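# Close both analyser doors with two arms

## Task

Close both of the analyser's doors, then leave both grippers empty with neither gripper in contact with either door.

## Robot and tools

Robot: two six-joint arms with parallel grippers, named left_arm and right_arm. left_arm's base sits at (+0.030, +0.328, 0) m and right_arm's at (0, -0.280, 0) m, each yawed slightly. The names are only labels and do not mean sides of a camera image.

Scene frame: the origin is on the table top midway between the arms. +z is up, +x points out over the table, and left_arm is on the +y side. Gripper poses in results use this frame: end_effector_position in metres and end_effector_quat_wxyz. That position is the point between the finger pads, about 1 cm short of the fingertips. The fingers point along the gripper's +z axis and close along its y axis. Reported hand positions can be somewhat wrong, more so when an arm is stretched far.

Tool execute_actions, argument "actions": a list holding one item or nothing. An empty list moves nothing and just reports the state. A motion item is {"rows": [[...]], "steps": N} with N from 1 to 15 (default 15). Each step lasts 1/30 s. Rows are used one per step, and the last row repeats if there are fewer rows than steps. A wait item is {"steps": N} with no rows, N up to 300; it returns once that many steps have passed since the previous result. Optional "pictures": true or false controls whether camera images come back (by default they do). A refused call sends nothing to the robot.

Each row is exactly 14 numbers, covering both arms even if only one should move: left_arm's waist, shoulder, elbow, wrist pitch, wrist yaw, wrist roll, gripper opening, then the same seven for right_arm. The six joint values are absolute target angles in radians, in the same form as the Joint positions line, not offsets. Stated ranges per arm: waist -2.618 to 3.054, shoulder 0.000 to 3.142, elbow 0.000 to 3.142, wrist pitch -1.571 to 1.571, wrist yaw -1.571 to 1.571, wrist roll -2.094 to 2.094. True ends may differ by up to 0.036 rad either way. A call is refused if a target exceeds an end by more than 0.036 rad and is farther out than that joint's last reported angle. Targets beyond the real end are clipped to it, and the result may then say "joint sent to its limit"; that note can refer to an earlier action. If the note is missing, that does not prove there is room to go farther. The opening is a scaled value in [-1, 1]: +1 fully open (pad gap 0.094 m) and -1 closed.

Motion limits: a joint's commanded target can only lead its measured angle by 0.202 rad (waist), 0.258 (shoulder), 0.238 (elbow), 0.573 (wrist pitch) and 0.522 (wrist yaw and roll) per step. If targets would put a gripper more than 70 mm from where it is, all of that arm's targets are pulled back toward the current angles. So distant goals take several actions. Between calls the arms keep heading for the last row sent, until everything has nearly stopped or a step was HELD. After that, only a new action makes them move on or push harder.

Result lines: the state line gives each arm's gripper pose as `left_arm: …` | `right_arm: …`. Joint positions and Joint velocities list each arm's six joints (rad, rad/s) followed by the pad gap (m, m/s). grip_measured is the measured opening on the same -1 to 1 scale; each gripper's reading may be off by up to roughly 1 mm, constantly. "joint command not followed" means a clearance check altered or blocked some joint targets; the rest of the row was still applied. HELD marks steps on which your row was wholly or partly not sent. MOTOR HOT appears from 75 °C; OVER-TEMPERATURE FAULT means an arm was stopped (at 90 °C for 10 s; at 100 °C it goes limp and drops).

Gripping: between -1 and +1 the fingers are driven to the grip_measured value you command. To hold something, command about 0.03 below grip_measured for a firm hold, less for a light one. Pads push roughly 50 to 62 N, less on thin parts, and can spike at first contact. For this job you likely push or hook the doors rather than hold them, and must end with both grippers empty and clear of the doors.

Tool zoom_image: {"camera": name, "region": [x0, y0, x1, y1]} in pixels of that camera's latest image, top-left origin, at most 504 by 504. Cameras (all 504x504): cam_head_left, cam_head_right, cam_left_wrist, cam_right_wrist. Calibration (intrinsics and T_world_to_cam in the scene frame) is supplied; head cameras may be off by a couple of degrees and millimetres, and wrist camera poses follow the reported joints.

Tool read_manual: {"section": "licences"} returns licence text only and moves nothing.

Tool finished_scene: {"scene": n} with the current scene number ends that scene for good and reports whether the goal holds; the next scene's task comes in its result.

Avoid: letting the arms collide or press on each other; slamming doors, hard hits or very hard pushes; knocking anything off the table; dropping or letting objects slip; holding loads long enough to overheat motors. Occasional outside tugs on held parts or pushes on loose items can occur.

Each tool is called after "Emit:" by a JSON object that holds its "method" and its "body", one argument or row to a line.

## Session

Emit:
{"method": "execute_actions", "body": {
  "actions": []
}}

Scene clock: 0.00 s of 4800.00 s.
left_arm: end_effector_position=(+0.5941, +0.5824, +0.3828) grip_measured=+1.000 end_effector_quat_wxyz=(+0.550, -0.053, +0.824, +0.125) | right_arm: end_effector_position=(+0.2065, -0.3794, +0.1689) grip_measured=+1.000 end_effector_quat_wxyz=(+0.075, +0.340, +0.935, +0.070)
Joint positions: left_arm=[ 0.498  2.254  2.652 -0.777  0.171  0.226  0.094] | right_arm=[-0.772  1.304  1.223 -1.376 -0.17   0.122  0.094]
Joint velocities: left_arm=[-0.007 -0.002 -0.002 -0.066 -0.037 -0.051  0.   ] | right_arm=[ 0.002 -0.012 -0.027 -0.007  0.022  0.051  0.   ]
camera_calibration (this result's frames):
cam_left_wrist: T_world_to_cam=[[0.175072, -0.925144, -0.336836, 0.566618], [-0.899903, -0.0115758, -0.435936, 0.745803], [0.399404, 0.379441, -0.834567, -0.0410604], [0, 0, 0, 1]] pos_world=[0.588351, 0.548416, 0.481712]
cam_right_wrist: T_world_to_cam=[[-0.637664, -0.749519, -0.177779, -0.120012], [-0.752115, 0.555921, 0.353941, 0.346926], [-0.166455, 0.359406, -0.918216, 0.412665], [0, 0, 0, 1]] pos_world=[0.253091, -0.431129, 0.234788]

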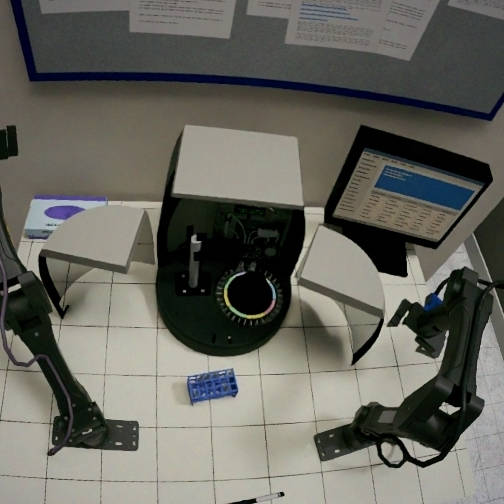

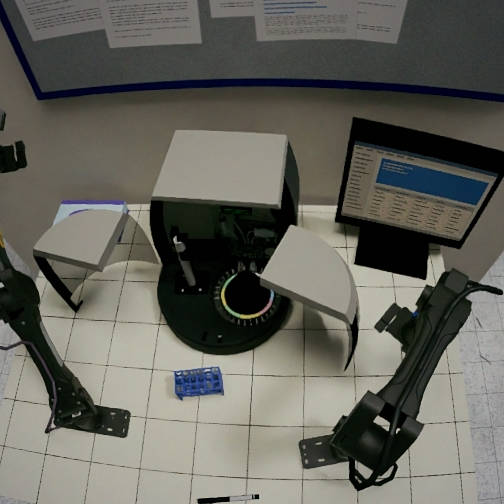

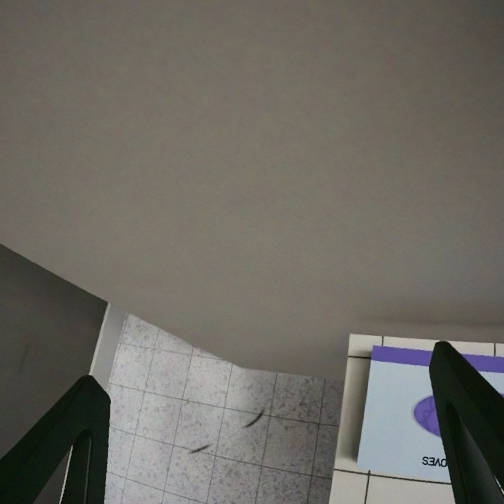

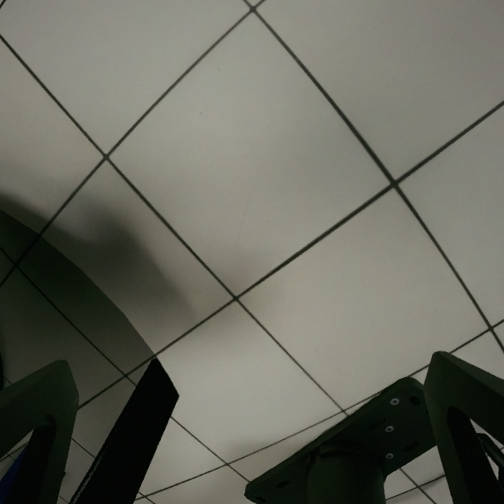

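Emit:
{"method": "execute_actions", "body": {
  "actions": [
    {"rows":[[0.37,1.577,1.86,-1.283,0,-1.2,-1, -0.573,1.45,1.42,-1.32,0,1.5,-1]],"steps":15}
  ],
  "pictures": false
}}

Emit:
{"method": "execute_actions", "body": {
  "actions": [
    {"rows":[[0.37,1.577,1.86,-1.283,0,-1.2,-1, -0.363,1.43,1.40,-1.32,0,1.55,-1]],"steps":15}
  ]
}}

Scene clock: 2.03 s of 4800.00 s.
left_arm: end_effector_position=(+0.3884, +0.4495, +0.3209) grip_measured=-0.998 end_effector_quat_wxyz=(+0.301, -0.550, +0.773, -0.102) | right_arm: end_effector_position=(+0.2656, -0.3816, +0.1806) grip_measured=-0.977 end_effector_quat_wxyz=(+0.076, +0.762, +0.641, +0.052)
Joint positions: left_arm=[ 0.364  1.558  1.891 -1.257  0.027 -0.908  0.   ] | right_arm=[-0.569  1.461  1.396 -1.322 -0.021  1.362  0.001]
Joint velocities: left_arm=[ 0.007 -0.237 -0.002 -0.198 -0.095 -1.941 -0.001] | right_arm=[ 0.007 -0.017  0.012 -0.037  0.051  0.93  -0.001]
Steps of this call (steps 1 to 46: nothing new was sent; steps 47 to 61: all 15 steps of this action). Readings (joint positions):
47: left_arm=[0.491 2.232 2.620 -0.792 0.153 0.178] | right_arm=[-0.742 1.326 1.253 -1.394 -0.134 0.205]
48: left_arm=[0.482 2.192 2.561 -0.843 0.130 0.116] | right_arm=[-0.685 1.365 1.307 -1.402 -0.102 0.306]
50: left_arm=[0.451 2.101 2.441 -0.946 0.097 -0.010] | right_arm=[-0.597 1.430 1.381 -1.354 -0.075 0.502]
54: left_arm=[0.382 1.882 2.181 -1.089 0.064 -0.291] | right_arm=[-0.569 1.461 1.396 -1.322 -0.044 0.897]
61: the state above

Scene clock: 2.53 s of 4800.00 s.
left_arm: end_effector_position=(+0.3875, +0.4511, +0.3060) grip_measured=-0.998 end_effector_quat_wxyz=(-0.265, +0.659, -0.692, +0.129) | right_arm: end_effector_position=(+0.2815, -0.3243, +0.1808) grip_measured=-0.977 end_effector_quat_wxyz=(+0.068, +0.749, +0.656, +0.065)
Joint positions: left_arm=[ 0.364  1.574  1.869 -1.266  0.017 -1.189  0.   ] | right_arm=[-0.356  1.46   1.396 -1.319 -0.015  1.535  0.001]
Joint velocities: left_arm=[-0.007  0.007  0.007 -0.022 -0.007 -0.081 -0.   ] | right_arm=[ 0.002  0.022 -0.012  0.007  0.007  0.081  0.001]
Steps of this call (steps 1 to 15: all 15 steps of this action). Readings (joint positions):
1: left_arm=[0.364 1.554 1.891 -1.261 0.023 -0.967] | right_arm=[-0.544 1.461 1.396 -1.322 -0.006 1.397]
2: left_arm=[0.364 1.554 1.890 -1.262 0.021 -1.014] | right_arm=[-0.493 1.460 1.396 -1.321 0.001 1.427]
4: left_arm=[0.364 1.558 1.881 -1.263 0.019 -1.081] | right_arm=[-0.389 1.460 1.396 -1.319 -0.007 1.467]
8: left_arm=[0.364 1.571 1.870 -1.266 0.017 -1.152] | right_arm=[-0.354 1.460 1.396 -1.319 -0.015 1.511]
15: the state above
camera_calibration (this result's frames):
cam_left_wrist: T_world_to_cam=[[0.84635, -0.283052, 0.451192, -0.33544], [-0.44943, -0.834126, 0.319761, 0.49012], [0.285842, -0.473408, -0.833174, 0.455501], [0, 0, 0, 1]] pos_world=[0.373973, 0.529513, 0.374138]
cam_right_wrist: T_world_to_cam=[[-0.972769, 0.144818, -0.180962, 0.3562], [0.0503003, 0.894066, 0.445101, 0.235775], [0.226251, 0.423879, -0.877005, 0.319202], [0, 0, 0, 1]] pos_world=[0.262421, -0.397685, 0.239457]

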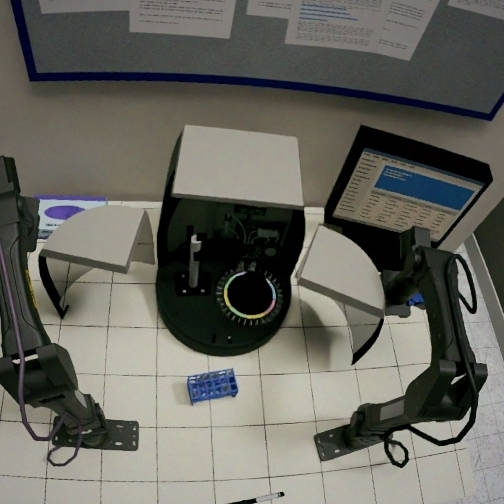

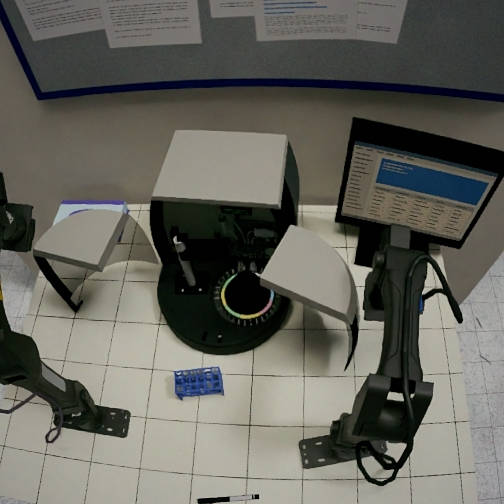

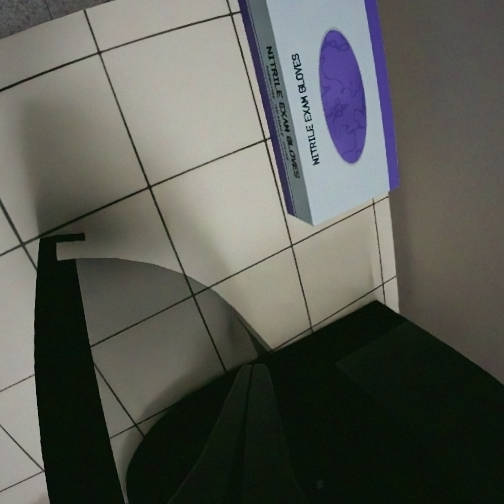

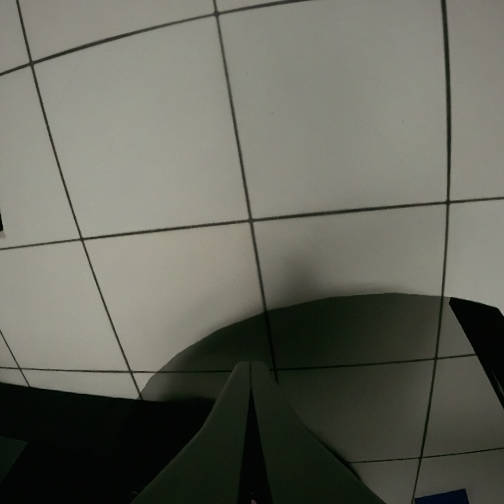

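Left view matches scene 1. Proceed with both.

Emit:
{"method": "execute_actions", "body": {
  "actions": [
    {"rows":[[0.357,1.78,1.77,-1.34,0,-1.2,-1, -0.145,1.287,1.29,-1.354,0,1.8,-1]],"steps":15}
  ],
  "pictures": false
}}

Emit:
{"method": "execute_actions", "body": {
  "actions": [
    {"rows":[[0.236,1.63,1.59,-1.315,0,-1.2,-1, 0.057,1.26,1.27,-1.36,0,2.0,-1]],"steps":15}
  ],
  "pictures": false
}}

Emit:
{"method": "execute_actions", "body": {
  "actions": [
    {"rows":[[0.094,1.36,1.345,-1.335,0,-1.45,-1, 0.187,1.31,1.31,-1.346,0,2.05,-1]],"steps":15}
  ]
}}

Scene clock: 3.57 s of 4800.00 s.
left_arm: end_effector_position=(+0.3912, +0.4535, +0.1810) grip_measured=-0.998 end_effector_quat_wxyz=(-0.096, +0.690, -0.716, +0.050) | right_arm: end_effector_position=(+0.2481, -0.2654, +0.1916) grip_measured=-0.977 end_effector_quat_wxyz=(+0.066, +0.757, +0.643, +0.094)
Joint positions: left_arm=[ 0.364  1.805  1.757 -1.307  0.011 -1.198  0.   ] | right_arm=[-0.139  1.293  1.297 -1.345 -0.01   1.782  0.001]
Joint velocities: left_arm=[ 0.022 -0.164  0.002  0.066 -0.037 -0.051 -0.001] | right_arm=[-0.002 -0.007  0.002 -0.066 -0.007  0.095 -0.001]
Steps of this call (steps 1 to 15: the robot went on to your last target; step 16: nothing new was sent; steps 17 to 31: all 15 steps of this action). Readings (joint positions):
17: left_arm=[0.364 1.584 1.867 -1.269 0.017 -1.199] | right_arm=[-0.331 1.441 1.375 -1.303 -0.001 1.581]
18: left_arm=[0.364 1.600 1.865 -1.271 0.017 -1.199] | right_arm=[-0.279 1.406 1.340 -1.297 0.013 1.618]
20: left_arm=[0.364 1.655 1.846 -1.274 0.017 -1.199] | right_arm=[-0.173 1.340 1.300 -1.323 0.000 1.681]
24: left_arm=[0.364 1.786 1.780 -1.288 0.015 -1.198] | right_arm=[-0.139 1.293 1.297 -1.344 -0.010 1.747]
31: the state above

Scene clock: 4.07 s of 4800.00 s.
left_arm: end_effector_position=(+0.3632, +0.3975, +0.1942) grip_measured=-0.998 end_effector_quat_wxyz=(+0.104, -0.639, +0.760, -0.057) | right_arm: end_effector_position=(+0.2361, -0.2194, +0.1872) grip_measured=-0.977 end_effector_quat_wxyz=(+0.046, +0.760, +0.641, +0.098)
Joint positions: left_arm=[ 0.23   1.629  1.603 -1.308  0.001 -1.195  0.   ] | right_arm=[ 0.057  1.284  1.276 -1.346 -0.005  1.984  0.001]
Joint velocities: left_arm=[ 0.017  0.002 -0.007 -0.081 -0.007 -0.037 -0.   ] | right_arm=[-0.007  0.012  0.007 -0.007  0.066 -0.007 -0.001]
Steps of this call (steps 1 to 15: all 15 steps of this action). Readings (joint positions):
1: left_arm=[0.353 1.778 1.726 -1.282 0.001 -1.196] | right_arm=[-0.112 1.291 1.293 -1.344 0.004 1.816]
2: left_arm=[0.335 1.738 1.675 -1.265 -0.012 -1.193] | right_arm=[-0.055 1.289 1.288 -1.344 0.007 1.852]
4: left_arm=[0.281 1.671 1.615 -1.290 -0.014 -1.193] | right_arm=[0.032 1.286 1.279 -1.346 0.002 1.903]
8: left_arm=[0.229 1.629 1.605 -1.308 0.001 -1.193] | right_arm=[0.057 1.285 1.276 -1.346 -0.005 1.955]
15: the state above

Scene clock: 4.57 s of 4800.00 s.
left_arm: end_effector_position=(+0.2971, +0.3450, +0.1964) grip_measured=-0.998 end_effector_quat_wxyz=(-0.092, +0.676, -0.727, +0.079) | right_arm: end_effector_position=(+0.2292, -0.1895, +0.1839) grip_measured=-0.977 end_effector_quat_wxyz=(+0.035, +0.737, +0.668, +0.093)
Joint positions: left_arm=[ 0.09   1.354  1.359 -1.334  0.005 -1.435  0.   ] | right_arm=[ 0.183  1.307  1.283 -1.347 -0.001  2.04   0.001]
Joint velocities: left_arm=[-0.012  0.007  0.007  0.037  0.007 -0.022 -0.001] | right_arm=[ 0.002  0.007 -0.012 -0.051 -0.007 -0.051  0.   ]
Steps of this call (steps 1 to 15: all 15 steps of this action). Readings (joint positions):
1: left_arm=[0.219 1.600 1.564 -1.276 -0.009 -1.224] | right_arm=[0.075 1.286 1.277 -1.346 0.003 1.993]
2: left_arm=[0.198 1.546 1.495 -1.252 -0.019 -1.259] | right_arm=[0.112 1.290 1.279 -1.347 0.005 2.004]
4: left_arm=[0.134 1.434 1.389 -1.282 -0.014 -1.325] | right_arm=[0.166 1.299 1.283 -1.347 0.003 2.019]
8: left_arm=[0.090 1.352 1.359 -1.334 0.005 -1.398] | right_arm=[0.183 1.307 1.283 -1.347 -0.001 2.032]
15: the state above
camera_calibration (this result's frames):
cam_left_wrist: T_world_to_cam=[[0.943764, -0.267009, 0.194979, -0.223663], [-0.330498, -0.745793, 0.578415, 0.279458], [-0.00902829, -0.610327, -0.792098, 0.466594], [0, 0, 0, 1]] pos_world=[0.307658, 0.433472, 0.251555]
cam_right_wrist: T_world_to_cam=[[-0.978165, 0.119572, -0.169988, 0.280802], [0.0144685, 0.855113, 0.518239, 0.103937], [0.207326, 0.504464, -0.838172, 0.28909], [0, 0, 0, 1]] pos_world=[0.213231, -0.268289, 0.236175]

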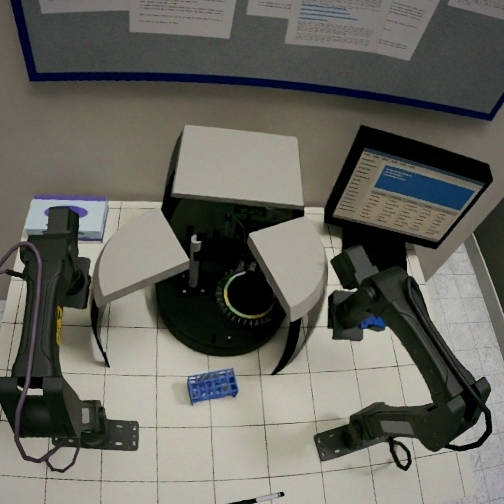

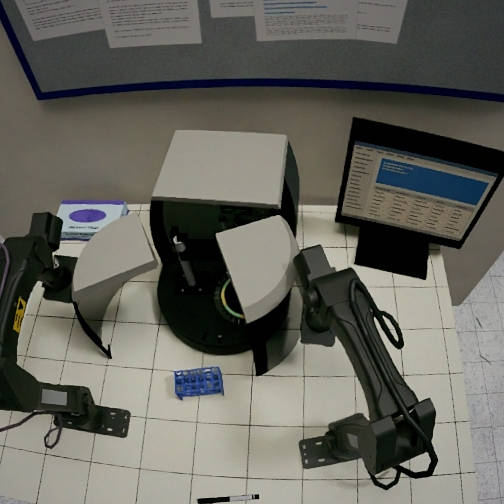

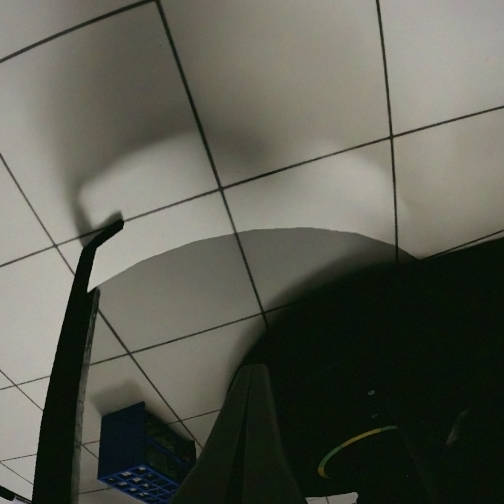

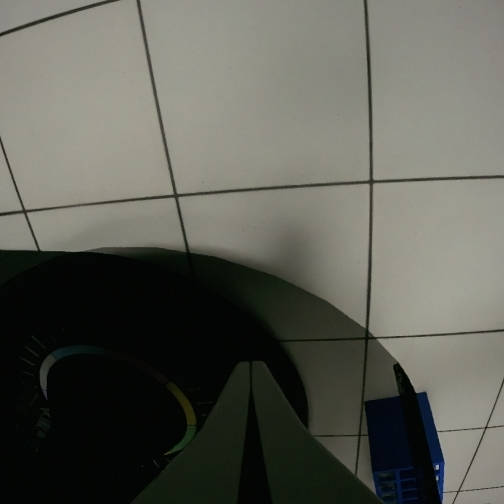

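Emit:
{"method": "execute_actions", "body": {
  "actions": [
    {"rows":[[-0.288,1.194,1.229,-1.385,0,-1.8,-1, 0.29,1.37,1.36,-1.33,0,2.05,-1]],"steps":15}
  ],
  "pictures": false
}}

Emit:
{"method": "execute_actions", "body": {
  "actions": [
    {"rows":[[-0.45,1.24,1.26,-1.37,0,-1.95,-1, 0.383,1.48,1.44,-1.315,0,2.05,-1]],"steps":13}
  ],
  "pictures": false
}}

Emit:
{"method": "execute_actions", "body": {
  "actions": [
    {"rows":[[-0.623,1.287,1.29,-1.354,0,-2.05,-1, 0.3,1.15,1.2,-1.38,0,2.05,-1]],"steps":13}
  ]
}}

Scene clock: 5.63 s of 4800.00 s.
left_arm: end_effector_position=(+0.2480, +0.2568, +0.1950) grip_measured=-0.998 end_effector_quat_wxyz=(-0.060, +0.665, -0.736, +0.112) | right_arm: end_effector_position=(+0.2330, -0.1591, +0.1838) grip_measured=-0.977 end_effector_quat_wxyz=(+0.030, +0.704, +0.704, +0.093)
Joint positions: left_arm=[-0.288  1.201  1.245 -1.361  0.008 -1.784  0.   ] | right_arm=[ 0.287  1.372  1.332 -1.336 -0.     2.045  0.001]
Joint velocities: left_arm=[ 0.017 -0.002  0.002  0.007 -0.037 -0.168  0.   ] | right_arm=[-0.012 -0.002 -0.007  0.037 -0.022 -0.022  0.001]
Steps of this call (steps 1 to 15: the robot went on to your last target; steps 16 to 17: nothing new was sent; steps 18 to 32: all 15 steps of this action). Readings (joint positions):
18: left_arm=[0.066 1.335 1.338 -1.320 -0.015 -1.497] | right_arm=[0.198 1.315 1.292 -1.353 0.004 2.042]
19: left_arm=[0.014 1.299 1.301 -1.314 -0.030 -1.557] | right_arm=[0.225 1.329 1.308 -1.360 0.010 2.045]
21: left_arm=[-0.131 1.234 1.253 -1.338 -0.024 -1.646] | right_arm=[0.270 1.354 1.328 -1.351 0.005 2.045]
25: left_arm=[-0.286 1.201 1.245 -1.360 0.007 -1.735] | right_arm=[0.287 1.372 1.332 -1.336 -0.000 2.045]
32: the state above

Scene clock: 6.07 s of 4800.00 s.
left_arm: end_effector_position=(+0.2361, +0.2233, +0.1883) grip_measured=-0.998 end_effector_quat_wxyz=(-0.037, +0.665, -0.739, +0.104) | right_arm: end_effector_position=(+0.2433, -0.1238, +0.1829) grip_measured=-0.977 end_effector_quat_wxyz=(+0.024, +0.672, +0.735, +0.092)
Joint positions: left_arm=[-0.444  1.232  1.245 -1.362  0.005 -1.937  0.   ] | right_arm=[ 0.378  1.474  1.415 -1.322 -0.003  2.047  0.001]
Joint velocities: left_arm=[-0.007  0.007 -0.007 -0.066  0.066 -0.139  0.001] | right_arm=[-0.007 -0.017 -0.007  0.007 -0.037  0.022 -0.   ]
Steps of this call (steps 1 to 13: all 13 steps of this action). Readings (joint positions):
1: left_arm=[-0.310 1.204 1.245 -1.361 -0.003 -1.811] | right_arm=[0.299 1.386 1.347 -1.349 0.006 2.047]
2: left_arm=[-0.355 1.208 1.245 -1.362 -0.010 -1.843] | right_arm=[0.319 1.409 1.375 -1.358 0.008 2.047]
4: left_arm=[-0.425 1.222 1.245 -1.362 -0.001 -1.881] | right_arm=[0.360 1.452 1.410 -1.336 0.005 2.047]
8: left_arm=[-0.444 1.232 1.245 -1.362 0.005 -1.920] | right_arm=[0.378 1.474 1.415 -1.321 -0.003 2.047]
13: the state above

Scene clock: 6.50 s of 4800.00 s.
left_arm: end_effector_position=(+0.2218, +0.1832, +0.1860) grip_measured=-0.998 end_effector_quat_wxyz=(+0.020, -0.638, +0.763, -0.100) | right_arm: end_effector_position=(+0.1867, -0.1779, +0.1922) grip_measured=-0.977 end_effector_quat_wxyz=(+0.034, +0.697, +0.707, +0.119)
Joint positions: left_arm=[-0.62   1.279  1.27  -1.357  0.006 -2.04   0.   ] | right_arm=[ 0.303  1.145  1.202 -1.38  -0.006  2.047  0.001]
Joint velocities: left_arm=[-0.007 -0.002 -0.002  0.066  0.022 -0.037 -0.   ] | right_arm=[-0.007  0.027 -0.002  0.022 -0.022  0.007 -0.001]
Steps of this call (steps 1 to 13: all 13 steps of this action). Readings (joint positions):
1: left_arm=[-0.469 1.238 1.249 -1.366 -0.008 -1.958] | right_arm=[0.370 1.442 1.376 -1.293 -0.006 2.047]
2: left_arm=[-0.518 1.247 1.258 -1.371 -0.013 -1.978] | right_arm=[0.352 1.383 1.307 -1.278 -0.008 2.047]
4: left_arm=[-0.597 1.267 1.269 -1.362 -0.002 -2.003] | right_arm=[0.313 1.251 1.214 -1.329 -0.007 2.047]
8: left_arm=[-0.620 1.279 1.270 -1.357 0.006 -2.028] | right_arm=[0.303 1.137 1.202 -1.379 -0.006 2.047]
13: the state above
camera_calibration (this result's frames):
cam_left_wrist: T_world_to_cam=[[0.919611, -0.358519, 0.160562, -0.165202], [-0.365356, -0.630414, 0.684904, 0.106742], [-0.144331, -0.688507, -0.710723, 0.38807], [0, 0, 0, 1]] pos_world=[0.246931, 0.275252, 0.229227]
cam_right_wrist: T_world_to_cam=[[-0.9777, 0.0135519, -0.209568, 0.227906], [-0.103814, 0.836268, 0.538403, 0.10524], [0.182552, 0.548153, -0.816213, 0.307132], [0, 0, 0, 1]] pos_world=[0.177682, -0.259453, 0.241785]

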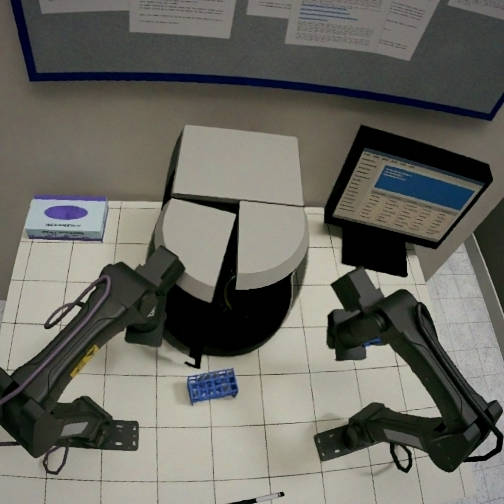

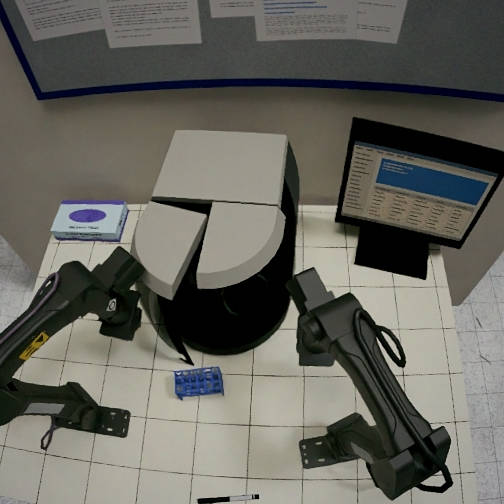

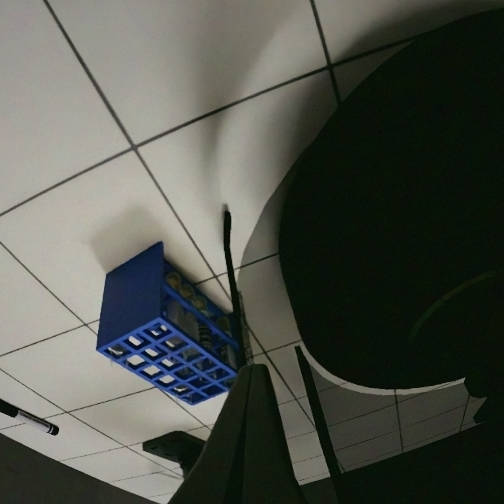

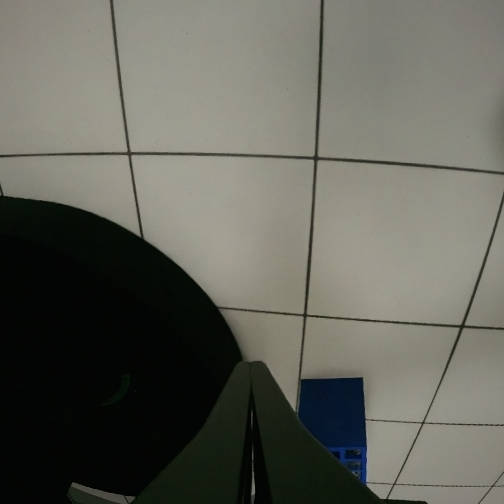

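Emit:
{"method": "execute_actions", "body": {
  "actions": [
    {"rows":[[-0.72,1.40,1.38,-1.33,0,-2.05,-1, -0.2,1.0,1.1,-1.2,0,1.5,-1]],"steps":13}
  ],
  "pictures": false
}}

Emit:
{"method": "execute_actions", "body": {
  "actions": [
    {"rows":[[-0.80,1.525,1.486,-1.311,0,-2.05,-1, -0.2,1.0,1.1,-1.2,0,1.5,-1]],"steps":15}
  ]
}}

Scene clock: 7.37 s of 4800.00 s.
left_arm: end_effector_position=(+0.2305, +0.1441, +0.1871) grip_measured=-0.998 end_effector_quat_wxyz=(+0.015, -0.604, +0.790, -0.101) | right_arm: end_effector_position=(+0.2247, -0.2802, +0.2002) grip_measured=-0.977 end_effector_quat_wxyz=(+0.157, +0.683, +0.697, +0.153)
Joint positions: left_arm=[-0.716  1.397  1.363 -1.332  0.007 -2.048  0.   ] | right_arm=[-0.194  1.015  1.106 -1.221 -0.002  1.543  0.001]
Joint velocities: left_arm=[-0.007  0.002 -0.007 -0.051 -0.007 -0.022  0.   ] | right_arm=[-0.032 -0.002 -0.002  0.022 -0.037 -0.227  0.   ]
Steps of this call (steps 1 to 13: the robot went on to your last target; steps 14 to 26: all 13 steps of this action). Readings (joint positions):
14: left_arm=[-0.632 1.294 1.286 -1.368 0.002 -2.046] | right_arm=[0.271 1.127 1.182 -1.349 -0.020 1.966]
15: left_arm=[-0.656 1.319 1.317 -1.375 0.001 -2.048] | right_arm=[0.201 1.095 1.147 -1.306 -0.022 1.875]
17: left_arm=[-0.699 1.366 1.357 -1.354 0.003 -2.048] | right_arm=[0.046 1.042 1.110 -1.275 -0.017 1.743]
21: left_arm=[-0.716 1.397 1.363 -1.332 0.007 -2.048] | right_arm=[-0.180 1.015 1.106 -1.238 -0.003 1.607]
26: the state above

Scene clock: 7.87 s of 4800.00 s.
left_arm: end_effector_position=(+0.2181, +0.1239, +0.1957) grip_measured=-0.998 end_effector_quat_wxyz=(+0.005, -0.573, +0.816, -0.078) | right_arm: end_effector_position=(+0.2260, -0.2802, +0.2008) grip_measured=-0.977 end_effector_quat_wxyz=(+0.161, +0.672, +0.707, +0.152)
Joint positions: left_arm=[-0.797  1.471  1.47  -1.414  0.011 -2.048  0.   ] | right_arm=[-0.194  1.015  1.106 -1.216 -0.002  1.514  0.001]
Joint velocities: left_arm=[-0.012  0.002  0.012 -0.051 -0.007 -0.051 -0.   ] | right_arm=[-0.007 -0.012 -0.017 -0.051 -0.051  0.022 -0.001]
Steps of this call (steps 1 to 15: all 15 steps of this action). Readings (joint positions):
1: left_arm=[-0.724 1.413 1.382 -1.346 0.004 -2.048] | right_arm=[-0.194 1.015 1.106 -1.220 -0.002 1.537]
2: left_arm=[-0.738 1.427 1.416 -1.370 0.004 -2.048] | right_arm=[-0.194 1.015 1.106 -1.219 -0.002 1.532]
4: left_arm=[-0.777 1.455 1.460 -1.399 0.005 -2.048] | right_arm=[-0.194 1.015 1.106 -1.217 -0.002 1.525]
8: left_arm=[-0.797 1.471 1.470 -1.414 0.011 -2.048] | right_arm=[-0.194 1.015 1.106 -1.216 -0.002 1.518]
15: the state above
camera_calibration (this result's frames):
cam_left_wrist: T_world_to_cam=[[0.851238, -0.512554, 0.112612, -0.141228], [-0.44046, -0.581165, 0.684282, 0.0717008], [-0.285285, -0.632089, -0.720469, 0.379273], [0, 0, 0, 1]] pos_world=[0.260001, 0.209017, 0.240095]
cam_right_wrist: T_world_to_cam=[[-0.903407, -0.0352294, -0.427335, 0.282829], [-0.217487, 0.896553, 0.385866, 0.263424], [0.369534, 0.441534, -0.817614, 0.291234], [0, 0, 0, 1]] pos_world=[0.20518, -0.354799, 0.257334]

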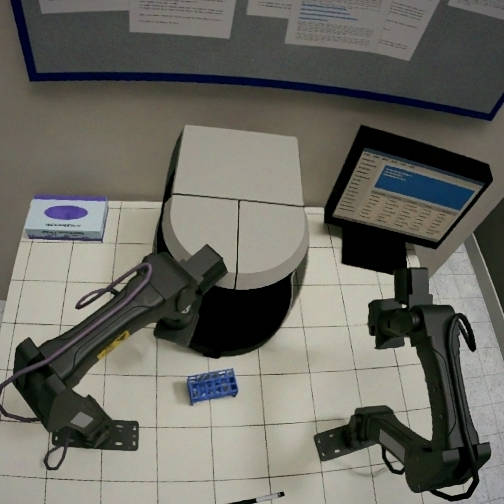

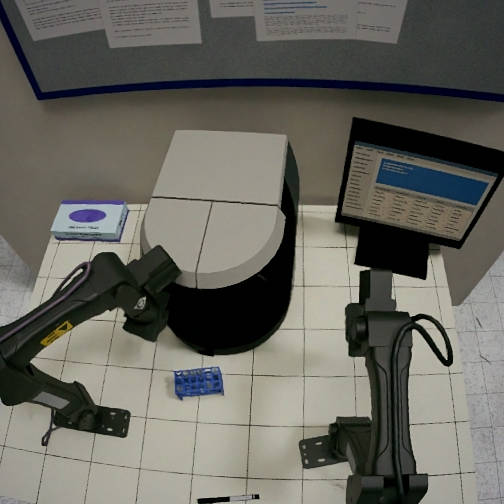

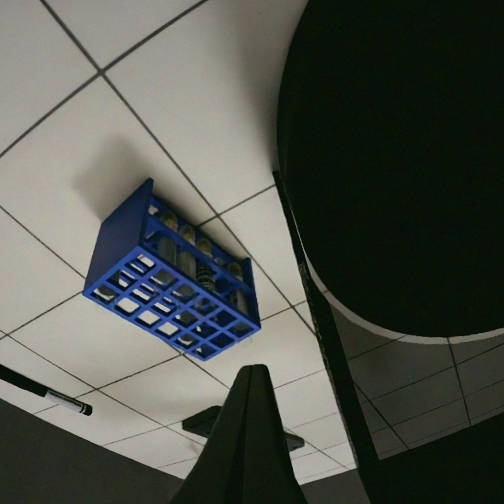

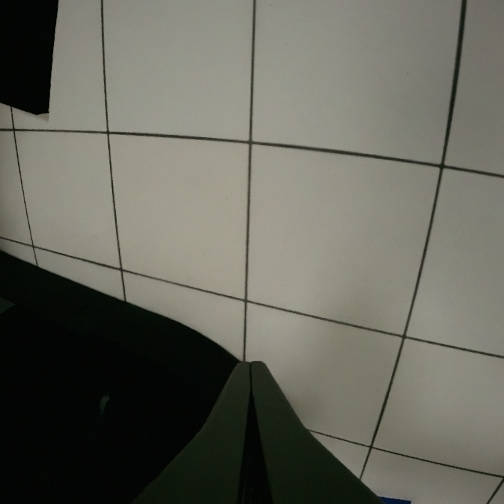

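Emit:
{"method": "execute_actions", "body": {
  "actions": [
    {"rows":[[-0.6,1.15,1.2,-1.38,0,-2.05,-1, -0.2,1.0,1.1,-1.2,0,1.5,-1]],"steps":12}
  ],
  "pictures": false
}}

Emit:
{"method": "execute_actions", "body": {
  "actions": [
    {"rows":[[0.0,1.0,1.1,-1.2,0,-1.4,-1, -0.2,1.0,1.1,-1.2,0,1.5,-1]],"steps":12}
  ]
}}

Scene clock: 8.60 s of 4800.00 s.
left_arm: end_effector_position=(+0.2023, +0.2044, +0.1946) grip_measured=-0.998 end_effector_quat_wxyz=(+0.026, -0.649, +0.751, -0.122) | right_arm: end_effector_position=(+0.2260, -0.2802, +0.2008) grip_measured=-0.977 end_effector_quat_wxyz=(+0.161, +0.672, +0.707, +0.152)
Joint positions: left_arm=[-0.596  1.142  1.211 -1.39   0.006 -2.048  0.   ] | right_arm=[-0.194  1.015  1.106 -1.216 -0.002  1.512  0.001]
Joint velocities: left_arm=[ 0.007 -0.012 -0.007  0.125 -0.022 -0.037  0.   ] | right_arm=[ 0.012 -0.007 -0.012  0.022  0.022 -0.037  0.   ]
Steps of this call (steps 1 to 10: the robot went on to your last target; steps 11 to 22: all 12 steps of this action). Readings (joint positions):
11: left_arm=[-0.777 1.437 1.432 -1.385 0.025 -2.045] | right_arm=[-0.194 1.015 1.106 -1.216 -0.002 1.513]
12: left_arm=[-0.733 1.375 1.357 -1.348 0.030 -2.045] | right_arm=[-0.194 1.015 1.106 -1.216 -0.002 1.512]
14: left_arm=[-0.629 1.243 1.240 -1.361 0.016 -2.046] | right_arm=[-0.194 1.015 1.106 -1.216 -0.002 1.512]
18: left_arm=[-0.596 1.139 1.211 -1.398 0.006 -2.048] | right_arm=[-0.194 1.015 1.106 -1.216 -0.002 1.512]
22: the state above

Scene clock: 9.00 s of 4800.00 s.
left_arm: end_effector_position=(+0.2572, +0.3213, +0.2031) grip_measured=-0.998 end_effector_quat_wxyz=(+0.164, -0.638, +0.737, -0.153) | right_arm: end_effector_position=(+0.2260, -0.2802, +0.2008) grip_measured=-0.977 end_effector_quat_wxyz=(+0.161, +0.672, +0.707, +0.152)
Joint positions: left_arm=[-0.005  1.014  1.113 -1.217  0.002 -1.46   0.   ] | right_arm=[-0.194  1.015  1.106 -1.216 -0.002  1.512  0.001]
Joint velocities: left_arm=[-0.002 -0.002  0.007  0.066  0.022  0.271 -0.   ] | right_arm=[ 0.007 -0.007 -0.022  0.022  0.037  0.066  0.001]
Steps of this call (steps 1 to 12: all 12 steps of this action). Readings (joint positions):
1: left_arm=[-0.565 1.124 1.191 -1.358 0.020 -1.969] | right_arm=[-0.194 1.015 1.106 -1.216 -0.002 1.512]
2: left_arm=[-0.498 1.091 1.156 -1.311 0.025 -1.868] | right_arm=[-0.194 1.015 1.106 -1.216 -0.002 1.512]
4: left_arm=[-0.346 1.038 1.118 -1.275 0.020 -1.703] | right_arm=[-0.194 1.015 1.106 -1.216 -0.002 1.512]
8: left_arm=[-0.061 1.014 1.113 -1.231 0.010 -1.530] | right_arm=[-0.194 1.015 1.106 -1.216 -0.002 1.512]
12: the state above
camera_calibration (this result's frames):
cam_left_wrist: T_world_to_cam=[[0.860991, -0.330691, 0.386444, -0.190787], [-0.495811, -0.71514, 0.492693, 0.294751], [0.113432, -0.615807, -0.779689, 0.424803], [0, 0, 0, 1]] pos_world=[0.26222, 0.409294, 0.259721]
cam_right_wrist: T_world_to_cam=[[-0.90337, -0.0363731, -0.427316, 0.282496], [-0.218412, 0.896519, 0.385423, 0.263712], [0.369078, 0.44151, -0.817833, 0.291375], [0, 0, 0, 1]] pos_world=[0.205257, -0.354793, 0.25737]

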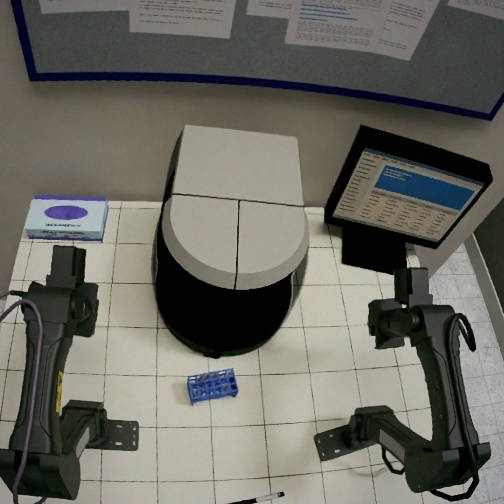

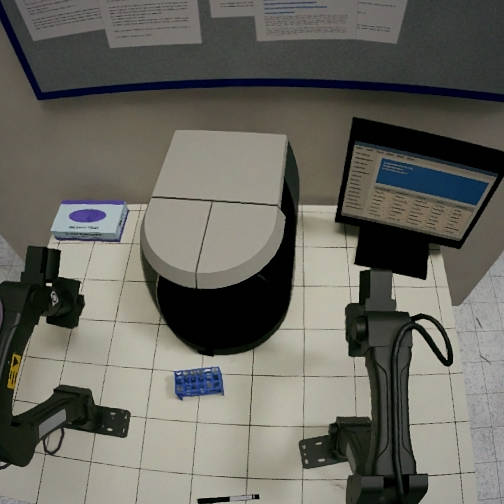

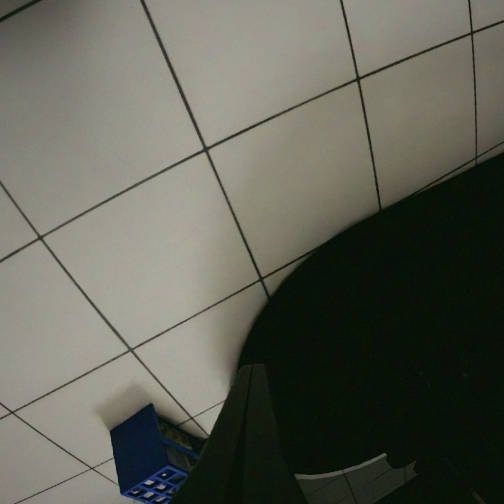

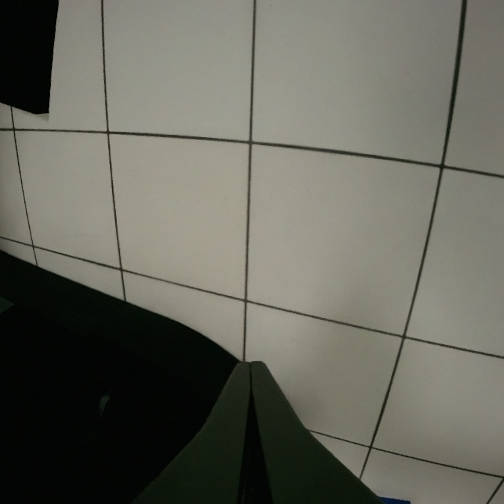

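Emit:
{"method": "finished_scene", "body": {
  "scene": 2
}}

The scene is finished: the task was done.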